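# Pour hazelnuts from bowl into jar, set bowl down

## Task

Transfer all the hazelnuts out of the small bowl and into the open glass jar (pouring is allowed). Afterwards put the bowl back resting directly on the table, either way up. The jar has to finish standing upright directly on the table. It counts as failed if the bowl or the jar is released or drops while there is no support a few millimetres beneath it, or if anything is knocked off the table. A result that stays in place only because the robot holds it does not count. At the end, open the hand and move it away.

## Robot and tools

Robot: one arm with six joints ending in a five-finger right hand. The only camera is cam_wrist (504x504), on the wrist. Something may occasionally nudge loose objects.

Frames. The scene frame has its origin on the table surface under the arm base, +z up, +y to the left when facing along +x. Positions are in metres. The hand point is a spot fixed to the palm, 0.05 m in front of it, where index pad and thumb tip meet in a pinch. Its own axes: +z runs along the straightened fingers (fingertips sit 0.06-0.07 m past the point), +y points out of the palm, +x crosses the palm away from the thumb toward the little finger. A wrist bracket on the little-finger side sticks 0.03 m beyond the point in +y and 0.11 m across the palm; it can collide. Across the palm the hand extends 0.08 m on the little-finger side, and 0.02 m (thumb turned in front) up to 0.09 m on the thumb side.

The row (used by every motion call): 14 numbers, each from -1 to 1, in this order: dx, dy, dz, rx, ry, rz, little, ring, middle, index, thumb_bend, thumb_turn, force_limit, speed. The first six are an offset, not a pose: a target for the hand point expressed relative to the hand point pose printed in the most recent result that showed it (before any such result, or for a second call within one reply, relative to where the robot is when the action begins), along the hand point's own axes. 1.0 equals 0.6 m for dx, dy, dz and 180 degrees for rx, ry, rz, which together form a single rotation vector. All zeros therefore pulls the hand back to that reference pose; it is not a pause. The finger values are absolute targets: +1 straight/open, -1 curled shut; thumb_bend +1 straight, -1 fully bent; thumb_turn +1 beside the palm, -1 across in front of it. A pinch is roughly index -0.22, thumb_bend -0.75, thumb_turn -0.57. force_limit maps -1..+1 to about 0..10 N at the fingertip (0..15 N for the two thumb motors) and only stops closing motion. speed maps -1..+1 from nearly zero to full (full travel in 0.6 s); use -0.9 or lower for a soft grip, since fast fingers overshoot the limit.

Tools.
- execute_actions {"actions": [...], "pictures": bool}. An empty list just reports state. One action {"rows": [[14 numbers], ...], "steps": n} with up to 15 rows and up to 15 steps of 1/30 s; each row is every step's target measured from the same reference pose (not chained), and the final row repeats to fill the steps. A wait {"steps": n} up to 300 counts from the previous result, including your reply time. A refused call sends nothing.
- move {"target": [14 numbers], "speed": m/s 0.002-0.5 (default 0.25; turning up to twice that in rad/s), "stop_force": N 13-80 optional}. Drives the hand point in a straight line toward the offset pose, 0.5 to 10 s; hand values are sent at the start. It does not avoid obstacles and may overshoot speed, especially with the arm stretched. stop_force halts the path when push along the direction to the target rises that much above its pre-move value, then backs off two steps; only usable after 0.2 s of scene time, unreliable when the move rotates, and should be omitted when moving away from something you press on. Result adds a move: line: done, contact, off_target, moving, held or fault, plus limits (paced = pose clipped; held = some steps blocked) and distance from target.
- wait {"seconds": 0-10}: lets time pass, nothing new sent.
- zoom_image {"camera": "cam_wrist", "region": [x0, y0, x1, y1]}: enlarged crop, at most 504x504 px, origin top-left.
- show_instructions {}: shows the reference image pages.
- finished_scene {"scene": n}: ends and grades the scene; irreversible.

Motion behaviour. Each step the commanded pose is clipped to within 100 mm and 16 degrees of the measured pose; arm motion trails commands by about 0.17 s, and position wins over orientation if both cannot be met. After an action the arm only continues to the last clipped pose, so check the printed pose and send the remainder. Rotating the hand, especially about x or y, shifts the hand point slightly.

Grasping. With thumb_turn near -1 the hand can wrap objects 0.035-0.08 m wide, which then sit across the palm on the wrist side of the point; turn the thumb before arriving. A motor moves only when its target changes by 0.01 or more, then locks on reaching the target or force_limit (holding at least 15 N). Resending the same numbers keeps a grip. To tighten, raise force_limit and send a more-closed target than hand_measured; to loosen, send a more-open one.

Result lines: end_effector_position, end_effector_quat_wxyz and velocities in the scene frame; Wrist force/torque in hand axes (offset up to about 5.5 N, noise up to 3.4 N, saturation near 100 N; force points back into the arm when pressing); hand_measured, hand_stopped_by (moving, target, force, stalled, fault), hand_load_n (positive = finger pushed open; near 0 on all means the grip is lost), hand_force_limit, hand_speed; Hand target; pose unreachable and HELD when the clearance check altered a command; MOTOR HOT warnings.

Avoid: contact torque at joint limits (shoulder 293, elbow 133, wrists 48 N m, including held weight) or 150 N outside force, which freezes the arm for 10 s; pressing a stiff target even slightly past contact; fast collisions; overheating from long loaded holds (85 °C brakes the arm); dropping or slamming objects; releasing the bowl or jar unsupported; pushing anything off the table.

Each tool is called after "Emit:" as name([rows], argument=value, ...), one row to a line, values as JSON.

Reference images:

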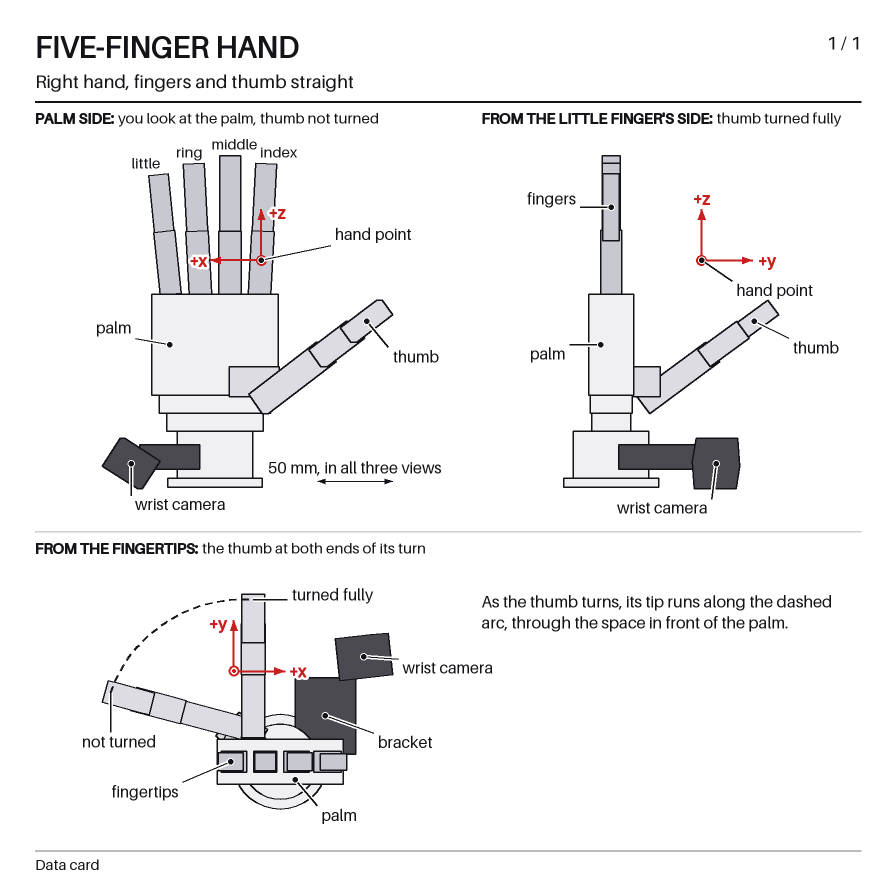

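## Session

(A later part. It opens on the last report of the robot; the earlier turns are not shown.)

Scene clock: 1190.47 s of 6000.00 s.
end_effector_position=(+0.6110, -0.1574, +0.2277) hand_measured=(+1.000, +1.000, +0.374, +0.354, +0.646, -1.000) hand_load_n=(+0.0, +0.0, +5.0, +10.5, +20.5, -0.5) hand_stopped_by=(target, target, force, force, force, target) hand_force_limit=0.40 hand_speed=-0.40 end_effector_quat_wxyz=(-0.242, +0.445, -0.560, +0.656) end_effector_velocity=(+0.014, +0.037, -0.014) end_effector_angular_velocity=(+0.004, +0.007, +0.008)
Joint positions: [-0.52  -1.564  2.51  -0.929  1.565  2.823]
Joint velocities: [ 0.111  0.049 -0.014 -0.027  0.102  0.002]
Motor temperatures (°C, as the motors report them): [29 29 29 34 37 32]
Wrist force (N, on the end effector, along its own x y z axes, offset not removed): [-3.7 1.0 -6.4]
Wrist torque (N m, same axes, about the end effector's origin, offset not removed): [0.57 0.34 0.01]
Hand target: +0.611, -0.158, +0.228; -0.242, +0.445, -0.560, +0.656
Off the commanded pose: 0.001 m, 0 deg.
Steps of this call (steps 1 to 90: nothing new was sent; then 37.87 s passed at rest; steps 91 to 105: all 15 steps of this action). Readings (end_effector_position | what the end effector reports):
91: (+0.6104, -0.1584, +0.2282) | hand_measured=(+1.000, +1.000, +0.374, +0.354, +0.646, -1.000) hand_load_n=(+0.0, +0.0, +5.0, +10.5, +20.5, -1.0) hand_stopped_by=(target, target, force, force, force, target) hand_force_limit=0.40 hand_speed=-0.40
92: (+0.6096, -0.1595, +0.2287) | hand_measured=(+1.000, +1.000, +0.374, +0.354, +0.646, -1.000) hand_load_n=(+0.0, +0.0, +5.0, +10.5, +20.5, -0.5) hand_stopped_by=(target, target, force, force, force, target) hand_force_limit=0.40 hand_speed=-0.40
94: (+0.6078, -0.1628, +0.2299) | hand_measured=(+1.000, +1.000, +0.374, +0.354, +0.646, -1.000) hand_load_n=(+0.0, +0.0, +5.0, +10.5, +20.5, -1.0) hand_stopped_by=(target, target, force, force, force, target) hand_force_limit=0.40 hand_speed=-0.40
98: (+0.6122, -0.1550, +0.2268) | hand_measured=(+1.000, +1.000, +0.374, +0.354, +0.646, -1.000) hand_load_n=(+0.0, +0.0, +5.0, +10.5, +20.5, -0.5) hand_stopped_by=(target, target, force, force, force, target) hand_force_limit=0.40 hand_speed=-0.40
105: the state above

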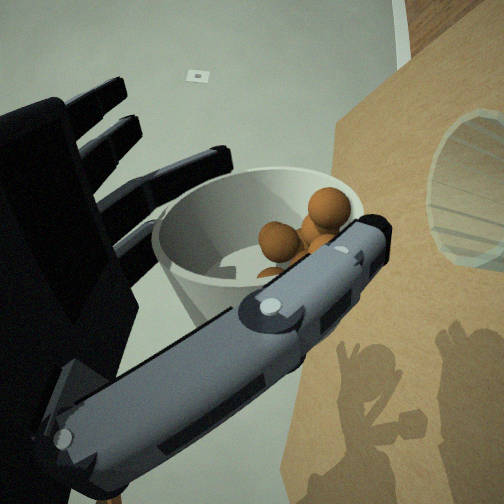

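Emit:
wait(seconds=0.5)

Scene clock: 1196.50 s of 6000.00 s.
end_effector_position=(+0.6105, -0.1582, +0.2281) hand_measured=(+1.000, +1.000, +0.374, +0.354, +0.646, -1.000) hand_load_n=(+0.0, +0.0, +5.0, +10.5, +20.5, -0.5) hand_stopped_by=(target, target, force, force, force, target) hand_force_limit=0.40 hand_speed=-0.40 end_effector_quat_wxyz=(-0.242, +0.445, -0.560, +0.656) end_effector_velocity=(-0.001, +0.000, -0.001) end_effector_angular_velocity=(-0.001, +0.002, -0.001)
Joint positions: [-0.523 -1.566  2.511 -0.928  1.562  2.824]
Joint velocities: [ 0.     0.     0.001  0.     0.001 -0.001]
Motor temperatures (°C, as the motors report them): [29 29 29 34 37 32]
Wrist force (N, on the end effector, along its own x y z axes, offset not removed): [-0.1 2.8 -3.9]
Wrist torque (N m, same axes, about the end effector's origin, offset not removed): [0.64 -0.17 0.25]
Hand target: +0.611, -0.158, +0.228; -0.242, +0.445, -0.560, +0.656
Off the commanded pose: 0.000 m, 0 deg.
Steps of this call (steps 1 to 90: nothing new was sent; then 3.03 s passed at rest). Readings (end_effector_position | what the end effector reports):
1: (+0.6112, -0.1569, +0.2275) | hand_measured=(+1.000, +1.000, +0.374, +0.354, +0.646, -1.000) hand_load_n=(+0.0, +0.0, +5.0, +10.5, +20.5, -0.5) hand_stopped_by=(target, target, force, force, force, target) hand_force_limit=0.40 hand_speed=-0.40
2: (+0.6112, -0.1571, +0.2277) | hand_measured=(+1.000, +1.000, +0.374, +0.354, +0.646, -1.000) hand_load_n=(+0.0, +0.0, +5.0, +10.5, +20.5, -0.5) hand_stopped_by=(target, target, force, force, force, target) hand_force_limit=0.40 hand_speed=-0.40
4: (+0.6110, -0.1576, +0.2279) | hand_measured=(+1.000, +1.000, +0.374, +0.354, +0.646, -1.000) hand_load_n=(+0.0, +0.0, +5.0, +10.5, +20.5, -0.5) hand_stopped_by=(target, target, force, force, force, target) hand_force_limit=0.40 hand_speed=-0.40
8: (+0.6107, -0.1580, +0.2281) | hand_measured=(+1.000, +1.000, +0.374, +0.354, +0.646, -1.000) hand_load_n=(+0.0, +0.0, +5.0, +10.5, +20.5, -0.5) hand_stopped_by=(target, target, force, force, force, target) hand_force_limit=0.40 hand_speed=-0.40
90: the state above

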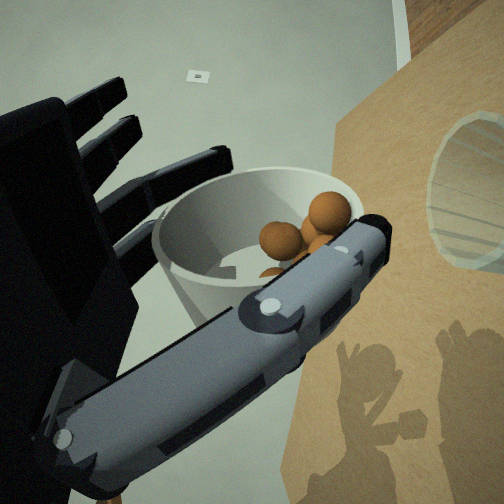

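Emit:
zoom_image(camera="cam_wrist", region=[254, 90, 504, 300])

Region (254, 90, 504, 300) of cam_wrist's 504x504 image, scaled by 2.016, with more detail than that image has; it fills the top 423 rows of this view, and the rest is white.

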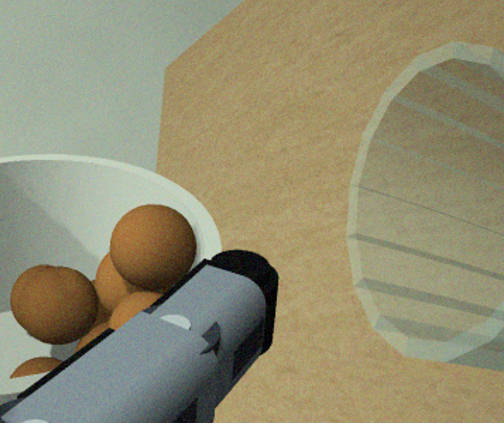

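Emit:
zoom_image(camera="cam_wrist", region=[130, 130, 410, 340])

Region (130, 130, 410, 340) of cam_wrist's 504x504 image, scaled by 1.800, with more detail than that image has; it fills the top 378 rows of this view, and the rest is white.

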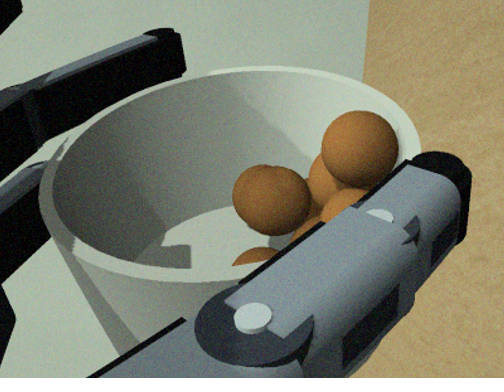

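Emit:
move(target=[0.0025,0.001,-0.010,0.0023,0,0.0333,1,1,-1,-1,-1,-1,0.4,-0.4], speed=0.02)

Scene clock: 1304.50 s of 6000.00 s.
end_effector_position=(+0.6046, -0.1565, +0.2282) hand_measured=(+1.000, +1.000, +0.374, +0.354, +0.646, -1.000) hand_load_n=(+0.0, +0.0, +5.0, +10.5, +20.5, -1.0) hand_stopped_by=(target, target, force, force, force, target) hand_force_limit=0.40 hand_speed=-0.40 end_effector_quat_wxyz=(-0.278, +0.414, -0.580, +0.645) end_effector_velocity=(+0.001, +0.000, +0.001) end_effector_angular_velocity=(+0.005, -0.008, +0.001)
Joint positions: [-0.551 -1.578  2.532 -0.944  1.533  2.927]
Joint velocities: [-0.001 -0.001  0.001 -0.004 -0.003  0.009]
Motor temperatures (°C, as the motors report them): [29 29 29 34 37 32]
Wrist force (N, on the end effector, along its own x y z axes, offset not removed): [-2.2 1.5 -5.7]
Wrist torque (N m, same axes, about the end effector's origin, offset not removed): [0.42 0.38 0.05]
Hand target: +0.605, -0.156, +0.228; -0.278, +0.414, -0.580, +0.644
Off the commanded pose: 0.000 m, 0 deg.
After step 90, 102.17 s passed at rest.
move: done

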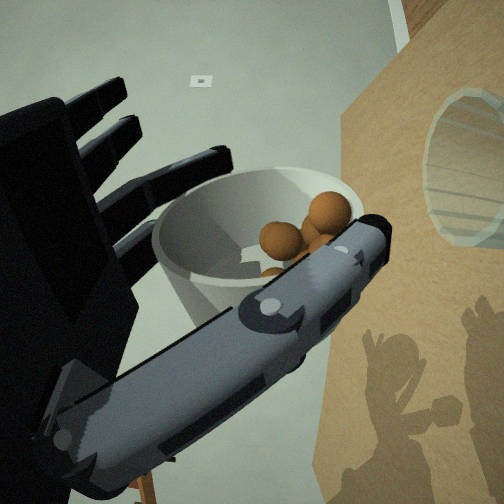

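Emit:
execute_actions(actions=[])

Scene clock: 1347.90 s of 6000.00 s.
end_effector_position=(+0.6046, -0.1565, +0.2282) hand_measured=(+1.000, +1.000, +0.374, +0.354, +0.646, -1.000) hand_load_n=(+0.0, +0.0, +5.0, +10.5, +20.5, -1.0) hand_stopped_by=(target, target, force, force, force, target) hand_force_limit=0.40 hand_speed=-0.40 end_effector_quat_wxyz=(-0.278, +0.414, -0.580, +0.644) end_effector_velocity=(+0.000, -0.000, -0.000) end_effector_angular_velocity=(-0.000, +0.000, -0.000)
Joint positions: [-0.551 -1.578  2.533 -0.945  1.533  2.928]
Joint velocities: [ 0.  0. -0. -0.  0. -0.]
Motor temperatures (°C, as the motors report them): [29 29 29 34 37 32]
Wrist force (N, on the end effector, along its own x y z axes, offset not removed): [2.9 3.1 -4.5]
Wrist torque (N m, same axes, about the end effector's origin, offset not removed): [0.62 -0.60 0.38]
Hand target: +0.605, -0.156, +0.228; -0.278, +0.414, -0.580, +0.644
Off the commanded pose: 0.000 m, 0 deg.
Steps of this call (steps 1 to 90: nothing new was sent; then 40.40 s passed at rest). Readings (end_effector_position | what the end effector reports):
1: (+0.6046, -0.1565, +0.2282) | hand_measured=(+1.000, +1.000, +0.374, +0.354, +0.646, -1.000) hand_load_n=(+0.0, +0.0, +5.0, +10.5, +20.5, -1.0) hand_stopped_by=(target, target, force, force, force, target) hand_force_limit=0.40 hand_speed=-0.40
2: (+0.6046, -0.1565, +0.2282) | hand_measured=(+1.000, +1.000, +0.374, +0.354, +0.646, -1.000) hand_load_n=(+0.0, +0.0, +5.0, +10.5, +20.5, -1.0) hand_stopped_by=(target, target, force, force, force, target) hand_force_limit=0.40 hand_speed=-0.40
4: (+0.6046, -0.1565, +0.2282) | hand_measured=(+1.000, +1.000, +0.374, +0.354, +0.646, -1.000) hand_load_n=(+0.0, +0.0, +5.0, +10.5, +20.5, -1.0) hand_stopped_by=(target, target, force, force, force, target) hand_force_limit=0.40 hand_speed=-0.40
8: (+0.6046, -0.1565, +0.2282) | hand_measured=(+1.000, +1.000, +0.374, +0.354, +0.646, -1.000) hand_load_n=(+0.0, +0.0, +5.0, +10.5, +20.5, -1.0) hand_stopped_by=(target, target, force, force, force, target) hand_force_limit=0.40 hand_speed=-0.40
90: the state above

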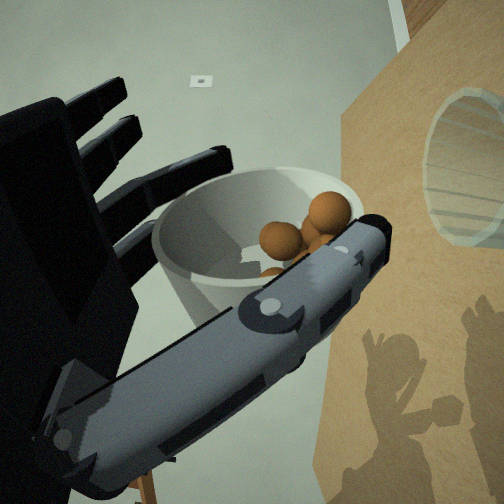

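Emit:
move(target=[0.0073,0.0016,-0.0005,0.0027,0,0.0388,1,1,-1,-1,-1,-1,0.4,-0.4], speed=0.03)

Scene clock: 1366.03 s of 6000.00 s.
end_effector_position=(+0.6021, -0.1601, +0.2282) hand_measured=(+1.000, +1.000, +0.374, +0.354, +0.646, -1.000) hand_load_n=(+0.0, +0.0, +5.0, +10.5, +20.5, -1.0) hand_stopped_by=(target, target, force, force, force, target) hand_force_limit=0.40 hand_speed=-0.40 end_effector_quat_wxyz=(+0.318, -0.377, +0.601, -0.629) end_effector_velocity=(-0.000, +0.001, -0.000) end_effector_angular_velocity=(+0.012, -0.007, +0.002)
Joint positions: [-0.59  -1.579  2.549 -0.967  1.493  3.049]
Joint velocities: [-0.004 -0.     0.002 -0.002 -0.006  0.014]
Motor temperatures (°C, as the motors report them): [29 29 29 34 37 32]
Wrist force (N, on the end effector, along its own x y z axes, offset not removed): [0.8 2.4 -4.0]
Wrist torque (N m, same axes, about the end effector's origin, offset not removed): [0.50 -0.33 0.23]
Hand target: +0.602, -0.160, +0.228; +0.318, -0.377, +0.601, -0.629
Off the commanded pose: 0.000 m, 0 deg.
After step 90, 12.87 s passed at rest.
move: done

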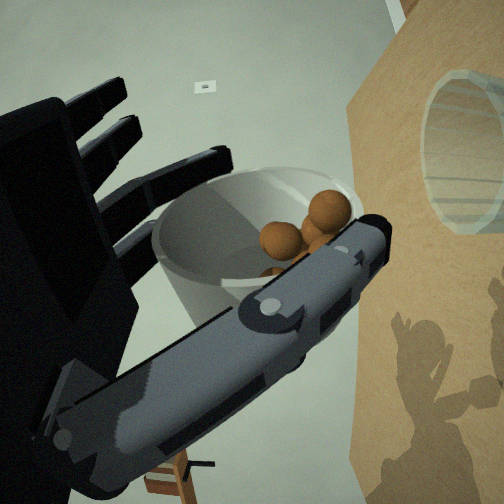

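Emit:
move(target=[0.0091,0.0008,-0.0006,0.0027,0,0.0388,1,1,-1,-1,-1,-1,0.4,-0.4], speed=0.03)

Scene clock: 1386.10 s of 6000.00 s.
end_effector_position=(+0.5990, -0.1645, +0.2282) hand_measured=(+1.000, +1.000, +0.374, +0.354, +0.646, -1.000) hand_load_n=(+0.0, +0.0, +5.0, +10.5, +20.5, -1.0) hand_stopped_by=(target, target, force, force, force, target) hand_force_limit=0.40 hand_speed=-0.40 end_effector_quat_wxyz=(+0.357, -0.339, +0.620, -0.611) end_effector_velocity=(-0.000, -0.001, +0.000) end_effector_angular_velocity=(+0.010, -0.007, -0.002)
Joint positions: [-0.631 -1.578  2.565 -0.994  1.452  3.17 ]
Joint velocities: [-0.004  0.     0.002 -0.003 -0.003  0.013]
Motor temperatures (°C, as the motors report them): [29 29 29 34 37 32]
Wrist force (N, on the end effector, along its own x y z axes, offset not removed): [0.3 2.5 -2.7]
Wrist torque (N m, same axes, about the end effector's origin, offset not removed): [0.43 -0.11 0.16]
Hand target: +0.599, -0.165, +0.228; +0.357, -0.338, +0.620, -0.611
Off the commanded pose: 0.000 m, 0 deg.
After step 90, 14.83 s passed at rest.
move: done

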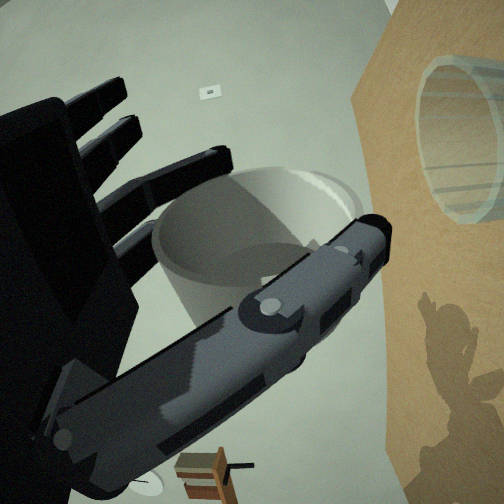

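Emit:
zoom_image(camera="cam_wrist", region=[344, 20, 504, 260])

Region (344, 20, 504, 260) of cam_wrist's 504x504 image, scaled by 2.100, with more detail than that image has.

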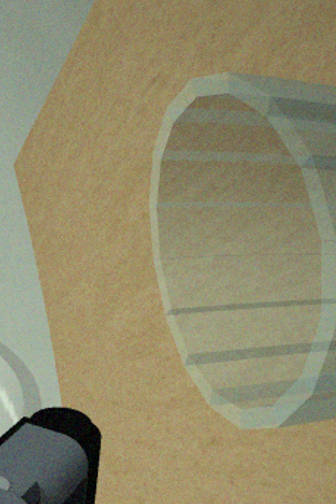

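Emit:
move(target=[0.0125,-0.0004,-0.0009,0.0031,0,0.0443,1,1,-1,-1,-1,-1,0.4,-0.4], speed=0.03)

Scene clock: 1401.50 s of 6000.00 s.
end_effector_position=(+0.5948, -0.1706, +0.2282) hand_measured=(+1.000, +1.000, +0.374, +0.354, +0.646, -1.000) hand_load_n=(+0.0, +0.0, +5.0, +10.5, +20.5, -1.0) hand_stopped_by=(target, target, force, force, force, target) hand_force_limit=0.40 hand_speed=-0.40 end_effector_quat_wxyz=(+0.399, -0.294, +0.639, -0.588) end_effector_velocity=(-0.001, -0.000, -0.001) end_effector_angular_velocity=(+0.012, -0.007, +0.001)
Joint positions: [-0.679 -1.573  2.584 -1.028  1.404  3.309]
Joint velocities: [-0.005  0.001  0.002 -0.002 -0.005  0.014]
Motor temperatures (°C, as the motors report them): [29 29 29 34 37 32]
Wrist force (N, on the end effector, along its own x y z axes, offset not removed): [2.5 5.4 -3.8]
Wrist torque (N m, same axes, about the end effector's origin, offset not removed): [1.00 -0.36 0.38]
Hand target: +0.595, -0.171, +0.228; +0.400, -0.293, +0.639, -0.588
Off the commanded pose: 0.000 m, 0 deg.
After step 90, 9.87 s passed at rest.
move: done

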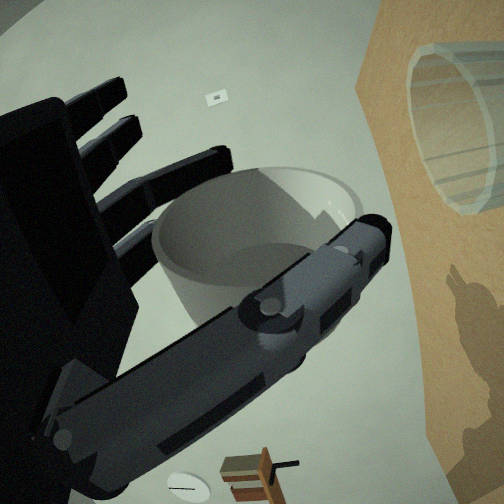

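Emit:
execute_actions(actions=[], pictures=false)

Scene clock: 1415.00 s of 6000.00 s.
end_effector_position=(+0.5947, -0.1707, +0.2282) hand_measured=(+1.000, +1.000, +0.374, +0.354, +0.646, -1.000) hand_load_n=(+0.0, +0.0, +5.0, +10.5, +20.5, -1.0) hand_stopped_by=(target, target, force, force, force, target) hand_force_limit=0.40 hand_speed=-0.40 end_effector_quat_wxyz=(+0.400, -0.293, +0.639, -0.588) end_effector_velocity=(+0.000, +0.000, +0.000) end_effector_angular_velocity=(+0.000, -0.000, +0.001)
Joint positions: [-0.68  -1.573  2.585 -1.028  1.403  3.311]
Joint velocities: [-0.     0.    -0.     0.    -0.001  0.   ]
Motor temperatures (°C, as the motors report them): [29 29 29 34 37 32]
Wrist force (N, on the end effector, along its own x y z axes, offset not removed): [0.9 2.3 -6.4]
Wrist torque (N m, same axes, about the end effector's origin, offset not removed): [0.65 -0.09 0.18]
Hand target: +0.595, -0.171, +0.228; +0.400, -0.293, +0.639, -0.588
Off the commanded pose: 0.000 m, 0 deg.
Steps of this call (steps 1 to 90: nothing new was sent; then 10.50 s passed at rest). Readings (end_effector_position | what the end effector reports):
1: (+0.5948, -0.1706, +0.2282) | hand_measured=(+1.000, +1.000, +0.374, +0.354, +0.646, -1.000) hand_load_n=(+0.0, +0.0, +5.0, +10.5, +20.5, -1.0) hand_stopped_by=(target, target, force, force, force, target) hand_force_limit=0.40 hand_speed=-0.40
2: (+0.5947, -0.1706, +0.2282) | hand_measured=(+1.000, +1.000, +0.374, +0.354, +0.646, -1.000) hand_load_n=(+0.0, +0.0, +5.0, +10.5, +20.5, -1.0) hand_stopped_by=(target, target, force, force, force, target) hand_force_limit=0.40 hand_speed=-0.40
4: (+0.5947, -0.1706, +0.2282) | hand_measured=(+1.000, +1.000, +0.374, +0.354, +0.646, -1.000) hand_load_n=(+0.0, +0.0, +5.0, +10.5, +20.5, -1.0) hand_stopped_by=(target, target, force, force, force, target) hand_force_limit=0.40 hand_speed=-0.40
8: (+0.5947, -0.1707, +0.2282) | hand_measured=(+1.000, +1.000, +0.374, +0.354, +0.646, -1.000) hand_load_n=(+0.0, +0.0, +5.0, +10.5, +20.5, -1.0) hand_stopped_by=(target, target, force, force, force, target) hand_force_limit=0.40 hand_speed=-0.40
90: the state above

Emit:
move(target=[0.015,-0.011,-0.001,0.0039,0,0.0554,1,1,-1,-1,-1,-1,0.4,-0.4], speed=0.04)

Scene clock: 1430.70 s of 6000.00 s.
end_effector_position=(+0.5891, -0.1788, +0.2332) hand_measured=(+1.000, +1.000, +0.374, +0.354, +0.646, -1.000) hand_load_n=(+0.0, +0.0, +5.0, +10.5, +20.5, -1.5) hand_stopped_by=(target, target, force, force, force, target) hand_force_limit=0.40 hand_speed=-0.40 end_effector_quat_wxyz=(+0.451, -0.235, +0.658, -0.555) end_effector_velocity=(-0.001, -0.000, +0.000) end_effector_angular_velocity=(+0.011, -0.008, +0.001)
Joint positions: [-0.738 -1.572  2.604 -1.06   1.348  3.487]
Joint velocities: [-0.005  0.     0.002 -0.004 -0.005  0.014]
Motor temperatures (°C, as the motors report them): [29 29 29 34 37 32]
Wrist force (N, on the end effector, along its own x y z axes, offset not removed): [2.7 5.6 -2.4]
Wrist torque (N m, same axes, about the end effector's origin, offset not removed): [0.94 -0.49 0.43]
Hand target: +0.589, -0.179, +0.233; +0.451, -0.234, +0.658, -0.555
Off the commanded pose: 0.000 m, 0 deg.
After step 90, 10.27 s passed at rest.
move: done

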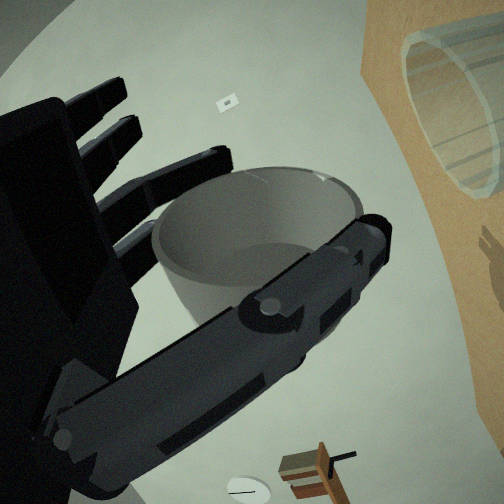

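Emit:
move(target=[0.025,-0.0091,-0.0017,0.0058,0,0.0831,1,1,-1,-1,-1,-1,0.4,-0.4], speed=0.06)

Scene clock: 1447.10 s of 6000.00 s.
end_effector_position=(+0.5801, -0.1917, +0.2334) hand_measured=(+1.000, +1.000, +0.374, +0.354, +0.646, -1.000) hand_load_n=(+0.0, +0.0, +5.5, +10.5, +20.5, -1.5) hand_stopped_by=(target, target, force, force, force, target) hand_force_limit=0.40 hand_speed=-0.40 end_effector_quat_wxyz=(+0.521, -0.143, +0.678, -0.498) end_effector_velocity=(-0.000, -0.001, +0.000) end_effector_angular_velocity=(+0.011, -0.009, +0.002)
Joint positions: [-0.819 -1.538  2.634 -1.143  1.276  3.754]
Joint velocities: [-0.005  0.003  0.002 -0.007 -0.005  0.015]
Motor temperatures (°C, as the motors report them): [29 29 29 34 37 32]
Wrist force (N, on the end effector, along its own x y z axes, offset not removed): [1.6 3.1 -5.0]
Wrist torque (N m, same axes, about the end effector's origin, offset not removed): [0.73 -0.14 0.20]
Hand target: +0.580, -0.192, +0.233; +0.521, -0.143, +0.678, -0.498
Off the commanded pose: 0.000 m, 0 deg.
After step 90, 10.93 s passed at rest.
move: done

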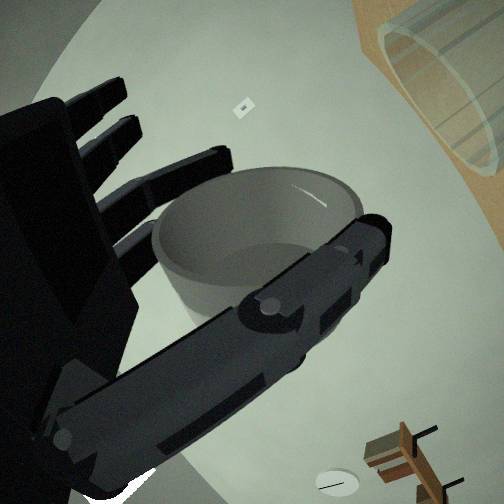

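Emit:
move(target=[-0.110,0.0163,0.0077,-0.0483,0,-0.6928,1,1,-1,-1,-1,-1,0.4,-0.4], speed=0.2)

Scene clock: 1483.07 s of 6000.00 s.
end_effector_position=(+0.6141, -0.1429, +0.2627) hand_measured=(+1.000, +1.000, +0.374, +0.354, +0.646, -1.000) hand_load_n=(+0.0, +0.0, +5.5, +11.0, +20.0, +0.0) hand_stopped_by=(target, target, force, force, force, target) hand_force_limit=0.40 hand_speed=-0.40 end_effector_quat_wxyz=(+0.209, +0.698, -0.217, +0.649) end_effector_velocity=(+0.001, +0.000, +0.000) end_effector_angular_velocity=(-0.010, +0.006, -0.000)
Joint positions: [-0.244 -1.48   2.387 -0.838  1.908  1.584]
Joint velocities: [ 0.002  0.003 -0.001 -0.003  0.003 -0.012]
Motor temperatures (°C, as the motors report them): [29 29 29 34 37 32]
Wrist force (N, on the end effector, along its own x y z axes, offset not removed): [-0.7 5.0 -5.2]
Wrist torque (N m, same axes, about the end effector's origin, offset not removed): [1.23 -0.12 0.37]
Hand target: +0.614, -0.143, +0.263; +0.209, +0.698, -0.217, +0.649
Off the commanded pose: 0.001 m, 0 deg.
After step 90, 27.00 s passed at rest.
move: done

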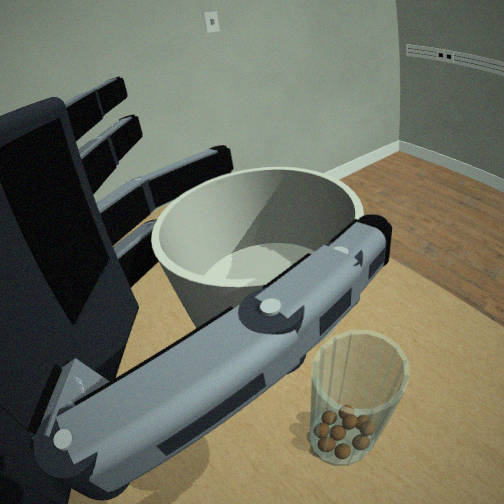

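Emit:
zoom_image(camera="cam_wrist", region=[270, 320, 450, 490])

Region (270, 320, 450, 490) of cam_wrist's 504x504 image, scaled by 2.800, with more detail than that image has.

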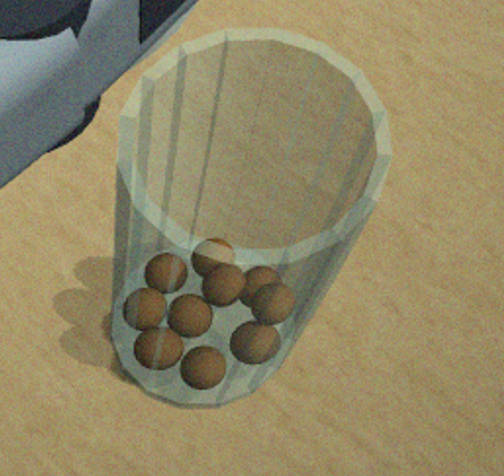

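Emit:
move(target=[-0.3228,-0.2658,-0.245,0.1108,0,-0.0077,1,1,-1,-1,-1,-1,0.4,-0.4], speed=0.2)

Scene clock: 1513.40 s of 6000.00 s.
end_effector_position=(+0.5735, +0.0776, +0.0789) hand_measured=(+1.000, +1.000, +0.374, +0.354, +0.646, -1.000) hand_load_n=(+0.0, +0.0, +5.5, +11.0, +20.0, +0.0) hand_stopped_by=(target, target, force, force, force, target) hand_force_limit=0.40 hand_speed=-0.40 end_effector_quat_wxyz=(+0.093, +0.726, -0.093, +0.675) end_effector_velocity=(+0.000, +0.002, -0.002) end_effector_angular_velocity=(+0.001, -0.001, +0.002)
Joint positions: [ 0.121 -1.088  2.527 -1.365  1.924  1.585]
Joint velocities: [ 0.003  0.006 -0.001 -0.006  0.002  0.001]
Motor temperatures (°C, as the motors report them): [29 29 29 34 37 32]
Wrist force (N, on the end effector, along its own x y z axes, offset not removed): [-3.2 3.5 -2.2]
Wrist torque (N m, same axes, about the end effector's origin, offset not removed): [0.81 0.11 0.14]
Hand target: +0.573, +0.078, +0.079; +0.093, +0.726, -0.093, +0.675
Off the commanded pose: 0.001 m, 0 deg.
After step 90, 25.27 s passed at rest.
move: done

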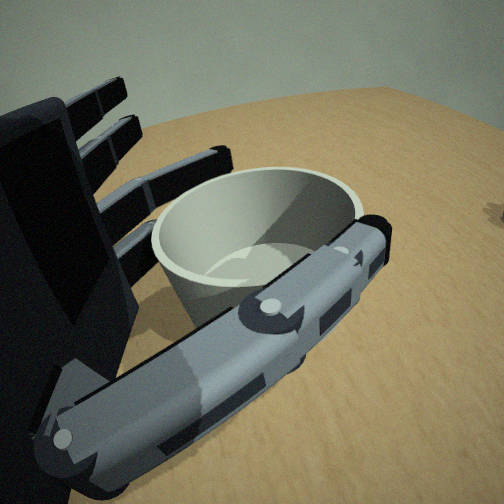

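Emit:
move(target=[-0.0665,0,0.0046,0,0,0,1,1,-1,-1,-1,-1,0.4,-0.4], speed=0.06)

Emit:
move(target=[-0.0140,0,0.001,0,0,0,1,1,-1,-1,-1,-1,0.4,-0.4], speed=0.008, stop_force=13)

Scene clock: 1526.13 s of 6000.00 s.
end_effector_position=(+0.5732, +0.0773, +0.0392) hand_measured=(+1.000, +1.000, +0.374, +0.354, +0.646, -1.000) hand_load_n=(+0.0, +0.0, +5.5, +11.0, +20.0, +0.0) hand_stopped_by=(target, target, force, force, force, target) hand_force_limit=0.40 hand_speed=-0.40 end_effector_quat_wxyz=(+0.093, +0.726, -0.093, +0.674) end_effector_velocity=(+0.001, +0.000, -0.002) end_effector_angular_velocity=(-0.001, -0.001, +0.001)
Joint positions: [ 0.12  -0.977  2.519 -1.468  1.923  1.585]
Joint velocities: [-0.     0.007 -0.002 -0.006 -0.001 -0.001]
Motor temperatures (°C, as the motors report them): [29 29 29 34 37 32]
Wrist force (N, on the end effector, along its own x y z axes, offset not removed): [-0.7 -2.1 -2.7]
Wrist torque (N m, same axes, about the end effector's origin, offset not removed): [-0.02 -0.23 0.17]
Hand target: +0.573, +0.077, +0.039; +0.093, +0.726, -0.093, +0.675
Off the commanded pose: 0.000 m, 0 deg.
After step 90, 8.63 s passed at rest.
move: done

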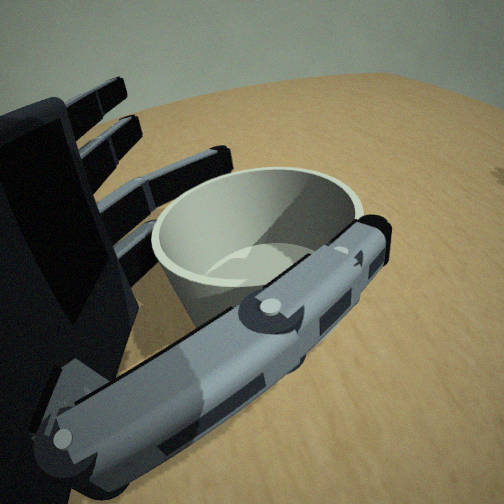

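Scene clock: 1527.40 s of 6000.00 s.
end_effector_position=(+0.5732, +0.0772, +0.0310) hand_measured=(+1.000, +1.000, +0.374, +0.354, +0.646, -1.000) hand_load_n=(+0.0, +0.0, +5.5, +11.0, +20.0, +0.0) hand_stopped_by=(target, target, force, force, force, target) hand_force_limit=0.40 hand_speed=-0.40 end_effector_quat_wxyz=(+0.093, +0.726, -0.093, +0.674) end_effector_velocity=(-0.000, -0.000, -0.002) end_effector_angular_velocity=(-0.000, -0.002, -0.001)
Joint positions: [ 0.12  -0.954  2.516 -1.489  1.923  1.585]
Joint velocities: [-0.     0.005 -0.    -0.007  0.001 -0.001]
Motor temperatures (°C, as the motors report them): [29 29 29 34 37 32]
Wrist force (N, on the end effector, along its own x y z axes, offset not removed): [-0.3 2.4 -2.1]
Wrist torque (N m, same axes, about the end effector's origin, offset not removed): [0.58 -0.42 0.32]
Hand target: +0.573, +0.077, +0.031; +0.093, +0.726, -0.093, +0.674
Off the commanded pose: 0.000 m, 0 deg.
move: done

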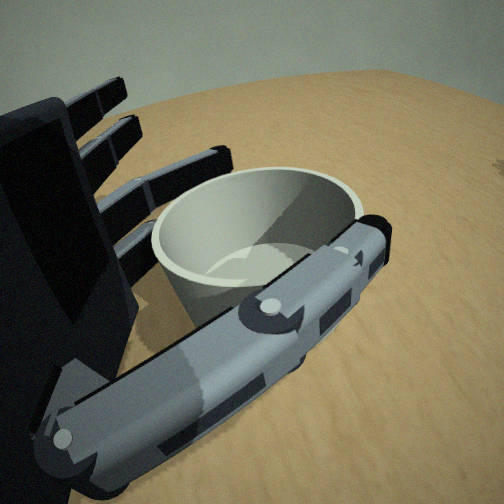

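Emit:
move(target=[-0.0060,0,0.0004,0,0,0,1,1,-1,-1,-1,-1,0.4,-0.4], speed=0.004, stop_force=13)

Scene clock: 1537.10 s of 6000.00 s.
end_effector_position=(+0.5733, +0.0772, +0.0297) hand_measured=(+1.000, +1.000, +0.374, +0.354, +0.646, -1.000) hand_load_n=(+0.0, +0.0, +4.5, +10.0, +21.0, -2.0) hand_stopped_by=(target, target, force, force, force, target) hand_force_limit=0.40 hand_speed=-0.40 end_effector_quat_wxyz=(+0.093, +0.726, -0.093, +0.675) end_effector_velocity=(-0.000, -0.000, +0.001) end_effector_angular_velocity=(-0.000, +0.001, -0.001)
Joint positions: [ 0.12  -0.95   2.515 -1.492  1.923  1.585]
Joint velocities: [-0.001 -0.003  0.     0.003 -0.    -0.   ]
Motor temperatures (°C, as the motors report them): [29 29 29 34 37 32]
Wrist force (N, on the end effector, along its own x y z axes, offset not removed): [6.8 1.5 -6.6]
Wrist torque (N m, same axes, about the end effector's origin, offset not removed): [0.25 -0.15 0.28]
Hand target: +0.573, +0.077, +0.030; +0.093, +0.726, -0.093, +0.675
Off the commanded pose: 0.002 m, 0 deg.
After step 90, 6.03 s passed at rest.
move: contact

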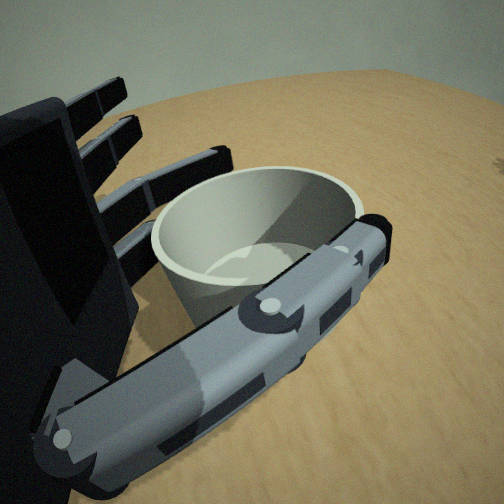

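Contact at z≈0.030, as at pickup. Releasing the bowl.

Emit:
execute_actions([
  {"rows": [[0,0,0,0,0,0,1,1,0.8,0.8,0.6,-1,0.4,-0.3]], "steps": 15},
])

Emit:
execute_actions([
  {"rows": [[0.002,0,0,0,0,0,1,1,1,1,1,-1,0.4,0.0]], "steps": 15},
])

Scene clock: 1543.67 s of 6000.00 s.
end_effector_position=(+0.5732, +0.0772, +0.0297) hand_measured=(+1.000, +1.000, +0.800, +0.798, +0.634, -1.000) hand_load_n=(+0.0, +0.0, +0.0, +0.0, +0.0, +0.0) hand_stopped_by=(target, target, moving, moving, force, target) hand_force_limit=0.40 hand_speed=-0.30 end_effector_quat_wxyz=(+0.093, +0.726, -0.093, +0.675) end_effector_velocity=(-0.001, -0.001, -0.000) end_effector_angular_velocity=(-0.000, +0.001, -0.004)
Joint positions: [ 0.12  -0.95   2.515 -1.492  1.923  1.585]
Joint velocities: [-0.001  0.     0.     0.001  0.002 -0.   ]
Motor temperatures (°C, as the motors report them): [29 29 29 34 37 32]
Wrist force (N, on the end effector, along its own x y z axes, offset not removed): [-0.4 1.0 -5.2]
Wrist torque (N m, same axes, about the end effector's origin, offset not removed): [0.67 0.00 0.21]
Hand target: +0.573, +0.077, +0.030; +0.093, +0.726, -0.093, +0.675
Off the commanded pose: 0.000 m, 0 deg.
Steps of this call (steps 1 to 90: nothing new was sent; then 3.07 s passed at rest; steps 91 to 105: all 15 steps of this action). Readings (end_effector_position | what the end effector reports):
91: (+0.5733, +0.0772, +0.0299) | hand_measured=(+1.000, +1.000, +0.374, +0.354, +0.646, -1.000) hand_load_n=(+0.0, +0.0, +5.0, +11.5, +20.5, +0.0) hand_stopped_by=(target, target, moving, moving, force, target) hand_force_limit=0.40 hand_speed=-0.30
92: (+0.5733, +0.0772, +0.0299) | hand_measured=(+1.000, +1.000, +0.374, +0.354, +0.646, -1.000) hand_load_n=(+0.0, +0.0, +5.0, +11.5, +20.5, +0.0) hand_stopped_by=(target, target, moving, moving, force, target) hand_force_limit=0.40 hand_speed=-0.30
94: (+0.5732, +0.0772, +0.0298) | hand_measured=(+1.000, +1.000, +0.408, +0.388, +0.646, -1.000) hand_load_n=(+0.0, +0.0, +1.5, +6.5, +10.5, -0.5) hand_stopped_by=(target, target, moving, moving, force, target) hand_force_limit=0.40 hand_speed=-0.30
98: (+0.5732, +0.0772, +0.0297) | hand_measured=(+1.000, +1.000, +0.564, +0.544, +0.634, -1.000) hand_load_n=(+0.0, +0.0, +0.0, +0.0, +0.0, +0.0) hand_stopped_by=(target, target, moving, moving, force, target) hand_force_limit=0.40 hand_speed=-0.30
105: the state above

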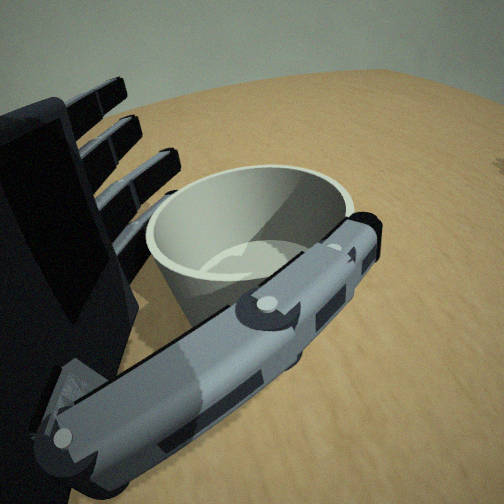

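Scene clock: 1544.17 s of 6000.00 s.
end_effector_position=(+0.5733, +0.0772, +0.0308) hand_measured=(+1.000, +1.000, +1.000, +1.000, +1.000, -1.000) hand_load_n=(+0.0, +0.0, +0.0, +0.0, +0.0, +0.0) hand_stopped_by=(target, target, target, target, moving, target) hand_force_limit=0.40 hand_speed=0.00 end_effector_quat_wxyz=(+0.093, +0.726, -0.093, +0.675) end_effector_velocity=(-0.001, -0.000, -0.000) end_effector_angular_velocity=(-0.000, +0.002, -0.001)
Joint positions: [ 0.12  -0.954  2.516 -1.489  1.923  1.585]
Joint velocities: [ 0.    -0.001  0.001  0.001  0.002 -0.   ]
Motor temperatures (°C, as the motors report them): [29 29 29 34 37 32]
Wrist force (N, on the end effector, along its own x y z axes, offset not removed): [-1.7 2.7 -4.4]
Wrist torque (N m, same axes, about the end effector's origin, offset not removed): [0.81 0.17 0.16]
Hand target: +0.573, +0.077, +0.031; +0.093, +0.726, -0.093, +0.675
Off the commanded pose: 0.000 m, 0 deg.
Steps of this call (steps 1 to 15: all 15 steps of this action). Readings (end_effector_position | what the end effector reports):
1: (+0.5732, +0.0772, +0.0297) | hand_measured=(+1.000, +1.000, +0.800, +0.800, +0.634, -1.000) hand_load_n=(+0.0, +0.0, +0.0, +0.0, +0.0, +0.0) hand_stopped_by=(target, target, moving, moving, moving, target) hand_force_limit=0.40 hand_speed=0.00
2: (+0.5732, +0.0772, +0.0298) | hand_measured=(+1.000, +1.000, +0.850, +0.850, +0.634, -1.000) hand_load_n=(+0.0, +0.0, +0.0, +0.0, +0.0, +0.0) hand_stopped_by=(target, target, moving, moving, moving, target) hand_force_limit=0.40 hand_speed=0.00
4: (+0.5733, +0.0772, +0.0302) | hand_measured=(+1.000, +1.000, +0.962, +0.962, +0.666, -1.000) hand_load_n=(+0.0, +0.0, +0.0, +0.0, +0.0, +0.0) hand_stopped_by=(target, target, moving, moving, moving, target) hand_force_limit=0.40 hand_speed=0.00
8: (+0.5734, +0.0772, +0.0306) | hand_measured=(+1.000, +1.000, +1.000, +1.000, +0.806, -1.000) hand_load_n=(+0.0, +0.0, +0.0, +0.0, +0.0, +0.0) hand_stopped_by=(target, target, target, target, moving, target) hand_force_limit=0.40 hand_speed=0.00
15: the state above

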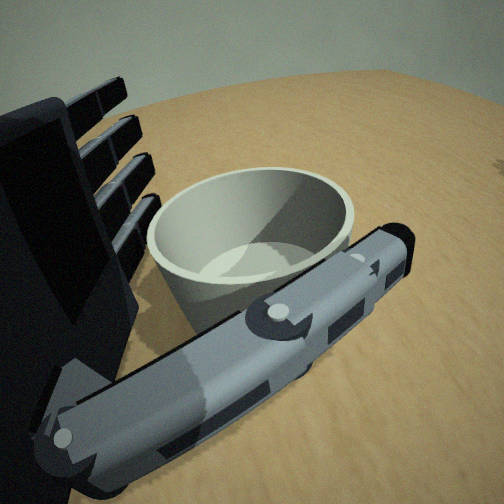

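Emit:
move(target=[0.005,-0.03,-0.06,0,0,0,1,1,1,1,1,-1,0.4,0.0], speed=0.08)

Emit:
move(target=[0.25,-0.03,-0.02,0,0,0,1,1,1,1,1,-1,0.4,0.0], speed=0.2)

Scene clock: 1555.70 s of 6000.00 s.
end_effector_position=(+0.5437, +0.1036, +0.0362) hand_measured=(+1.000, +1.000, +1.000, +1.000, +1.000, -1.000) hand_load_n=(+0.0, +0.0, +0.0, +0.0, +0.0, +0.0) hand_stopped_by=(target, target, target, target, target, target) hand_force_limit=0.40 hand_speed=0.00 end_effector_quat_wxyz=(+0.093, +0.726, -0.093, +0.675) end_effector_velocity=(-0.002, +0.002, +0.000) end_effector_angular_velocity=(+0.001, +0.001, +0.001)
Joint positions: [ 0.207 -0.969  2.536 -1.492  2.01   1.592]
Joint velocities: [ 0.005 -0.001  0.001  0.001  0.004  0.001]
Motor temperatures (°C, as the motors report them): [29 29 29 34 37 32]
Wrist force (N, on the end effector, along its own x y z axes, offset not removed): [1.4 0.2 -3.7]
Wrist torque (N m, same axes, about the end effector's origin, offset not removed): [0.40 -0.29 0.36]
Hand target: +0.544, +0.104, +0.036; +0.093, +0.726, -0.093, +0.675
Off the commanded pose: 0.000 m, 0 deg.
After step 90, 7.53 s passed at rest.
move: done

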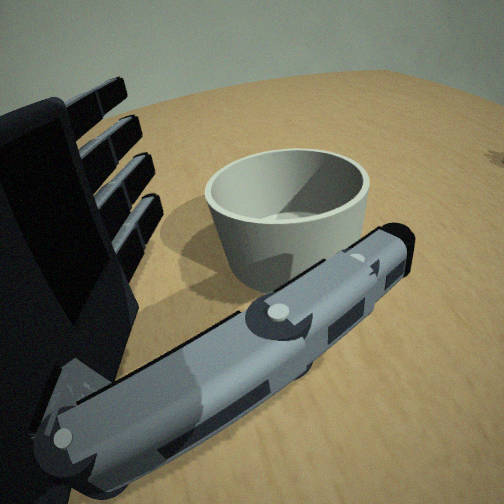

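Scene clock: 1557.07 s of 6000.00 s.
end_effector_position=(+0.5476, +0.1224, +0.1859) hand_measured=(+1.000, +1.000, +1.000, +1.000, +1.000, -1.000) hand_load_n=(+0.0, +0.0, +0.0, +0.0, +0.0, +0.0) hand_stopped_by=(target, target, target, target, target, target) hand_force_limit=0.40 hand_speed=0.00 end_effector_quat_wxyz=(+0.093, +0.726, -0.093, +0.675) end_effector_velocity=(+0.000, +0.001, +0.003) end_effector_angular_velocity=(+0.001, +0.001, -0.001)
Joint positions: [ 0.259 -1.369  2.501 -1.055  2.061  1.597]
Joint velocities: [ 0.002 -0.008 -0.003  0.013  0.002  0.001]
Motor temperatures (°C, as the motors report them): [29 29 29 34 37 32]
Wrist force (N, on the end effector, along its own x y z axes, offset not removed): [2.2 2.4 -3.2]
Wrist torque (N m, same axes, about the end effector's origin, offset not removed): [0.76 -0.52 0.39]
Hand target: +0.548, +0.122, +0.186; +0.093, +0.726, -0.093, +0.675
Off the commanded pose: 0.001 m, 0 deg.
move: done

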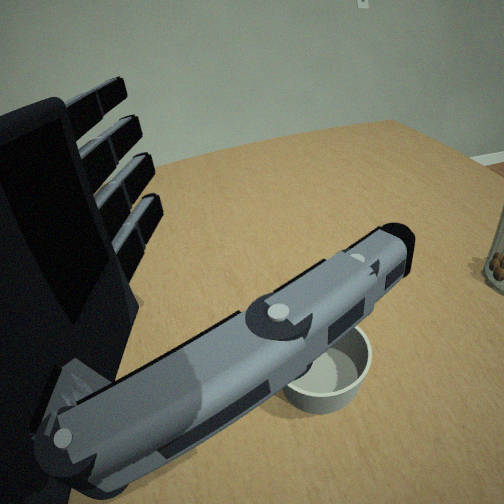

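Emit:
execute_actions([
  {"rows": [[0.02,0.05,0,0,0,0,1,1,1,1,1,1,0.4,0.5]], "steps": 15},
])

Scene clock: 1563.10 s of 6000.00 s.
end_effector_position=(+0.5408, +0.0941, +0.1977) hand_measured=(+1.000, +1.000, +1.000, +1.000, +1.000, -0.150) hand_load_n=(+0.0, +0.0, +0.0, +0.0, +0.0, +0.5) hand_stopped_by=(target, target, target, target, target, moving) hand_force_limit=0.40 hand_speed=0.50 end_effector_quat_wxyz=(+0.093, +0.726, -0.093, +0.675) end_effector_velocity=(-0.001, -0.007, +0.003) end_effector_angular_velocity=(+0.001, -0.001, +0.001)
Joint positions: [ 0.182 -1.43   2.541 -1.036  1.985  1.59 ]
Joint velocities: [-0.022 -0.016  0.009  0.006 -0.023 -0.001]
Motor temperatures (°C, as the motors report them): [29 29 29 34 37 32]
Wrist force (N, on the end effector, along its own x y z axes, offset not removed): [-2.7 3.2 -4.3]
Wrist torque (N m, same axes, about the end effector's origin, offset not removed): [0.83 0.32 0.14]
Hand target: +0.541, +0.093, +0.198; +0.093, +0.726, -0.093, +0.675
Off the commanded pose: 0.001 m, 0 deg.
Steps of this call (steps 1 to 90: nothing new was sent; then 2.53 s passed at rest; steps 91 to 105: all 15 steps of this action). Readings (end_effector_position | what the end effector reports):
91: (+0.5476, +0.1223, +0.1863) | hand_measured=(+1.000, +1.000, +1.000, +1.000, +1.000, -1.000) hand_load_n=(+0.0, +0.0, +0.0, +0.0, +0.0, +0.0) hand_stopped_by=(target, target, target, target, target, moving) hand_force_limit=0.40 hand_speed=0.50
92: (+0.5464, +0.1196, +0.1872) | hand_measured=(+1.000, +1.000, +1.000, +1.000, +1.000, -1.000) hand_load_n=(+0.0, +0.0, +0.0, +0.0, +0.0, +0.0) hand_stopped_by=(target, target, target, target, target, moving) hand_force_limit=0.40 hand_speed=0.50
94: (+0.5439, +0.1098, +0.1911) | hand_measured=(+1.000, +1.000, +1.000, +1.000, +1.000, -0.936) hand_load_n=(+0.0, +0.0, +0.0, +0.0, +0.0, +0.5) hand_stopped_by=(target, target, target, target, target, moving) hand_force_limit=0.40 hand_speed=0.50
98: (+0.5416, +0.0989, +0.1956) | hand_measured=(+1.000, +1.000, +1.000, +1.000, +1.000, -0.650) hand_load_n=(+0.0, +0.0, +0.0, +0.0, +0.0, +0.5) hand_stopped_by=(target, target, target, target, target, moving) hand_force_limit=0.40 hand_speed=0.50
105: the state above

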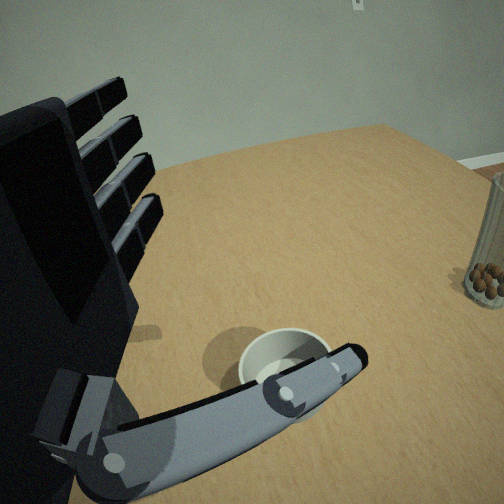

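Emit:
execute_actions(actions=[])

Scene clock: 1577.50 s of 6000.00 s.
end_effector_position=(+0.5407, +0.0934, +0.1980) hand_measured=(+1.000, +1.000, +1.000, +1.000, +1.000, +1.000) hand_load_n=(+0.0, +0.0, +0.0, +0.0, +0.0, +0.0) hand_stopped_by=(target, target, target, target, target, target) hand_force_limit=0.40 hand_speed=0.50 end_effector_quat_wxyz=(+0.093, +0.726, -0.093, +0.675) end_effector_velocity=(+0.000, -0.001, +0.000) end_effector_angular_velocity=(+0.001, -0.001, -0.001)
Joint positions: [ 0.18  -1.432  2.542 -1.035  1.983  1.59 ]
Joint velocities: [-0.001 -0.     0.    -0.001  0.     0.   ]
Motor temperatures (°C, as the motors report them): [29 29 29 34 37 32]
Wrist force (N, on the end effector, along its own x y z axes, offset not removed): [0.8 0.0 -1.1]
Wrist torque (N m, same axes, about the end effector's origin, offset not removed): [0.26 -0.19 0.20]
Hand target: +0.541, +0.093, +0.198; +0.093, +0.726, -0.093, +0.675
Off the commanded pose: 0.000 m, 0 deg.
Steps of this call (steps 1 to 90: nothing new was sent; then 11.40 s passed at rest). Readings (end_effector_position | what the end effector reports):
1: (+0.5408, +0.0939, +0.1978) | hand_measured=(+1.000, +1.000, +1.000, +1.000, +1.000, -0.078) hand_load_n=(+0.0, +0.0, +0.0, +0.0, +0.0, +0.5) hand_stopped_by=(target, target, target, target, target, moving) hand_force_limit=0.40 hand_speed=0.50
2: (+0.5408, +0.0938, +0.1979) | hand_measured=(+1.000, +1.000, +1.000, +1.000, +1.000, -0.006) hand_load_n=(+0.0, +0.0, +0.0, +0.0, +0.0, +0.5) hand_stopped_by=(target, target, target, target, target, moving) hand_force_limit=0.40 hand_speed=0.50
4: (+0.5407, +0.0936, +0.1979) | hand_measured=(+1.000, +1.000, +1.000, +1.000, +1.000, +0.136) hand_load_n=(+0.0, +0.0, +0.0, +0.0, +0.0, +0.5) hand_stopped_by=(target, target, target, target, target, moving) hand_force_limit=0.40 hand_speed=0.50
8: (+0.5407, +0.0934, +0.1980) | hand_measured=(+1.000, +1.000, +1.000, +1.000, +1.000, +0.422) hand_load_n=(+0.0, +0.0, +0.0, +0.0, +0.0, +0.5) hand_stopped_by=(target, target, target, target, target, moving) hand_force_limit=0.40 hand_speed=0.50
90: the state above

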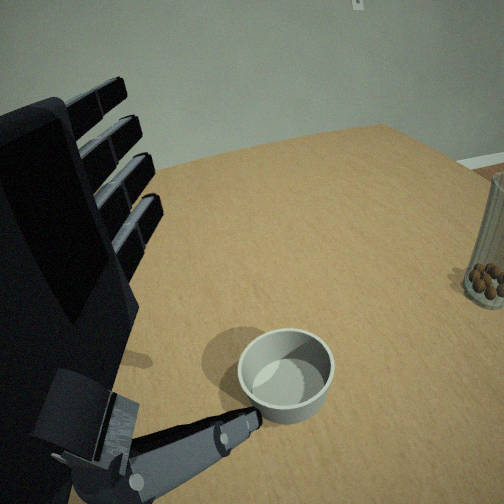

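Emit:
zoom_image(camera="cam_wrist", region=[220, 310, 360, 440])

Region (220, 310, 360, 440) of cam_wrist's 504x504 image, scaled by 3.600, with more detail than that image has; it fills the top 468 rows of this view, and the rest is white.

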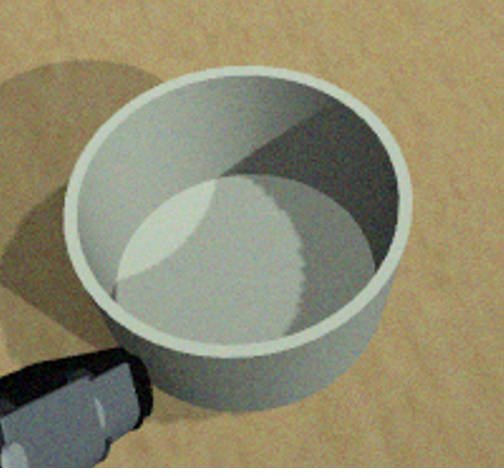

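The bowl is empty and standing on the table, the jar is upright with all 10 nuts in it, and the hand is clear.

Emit:
finished_scene(scene=1)

The scene is finished: the task was done.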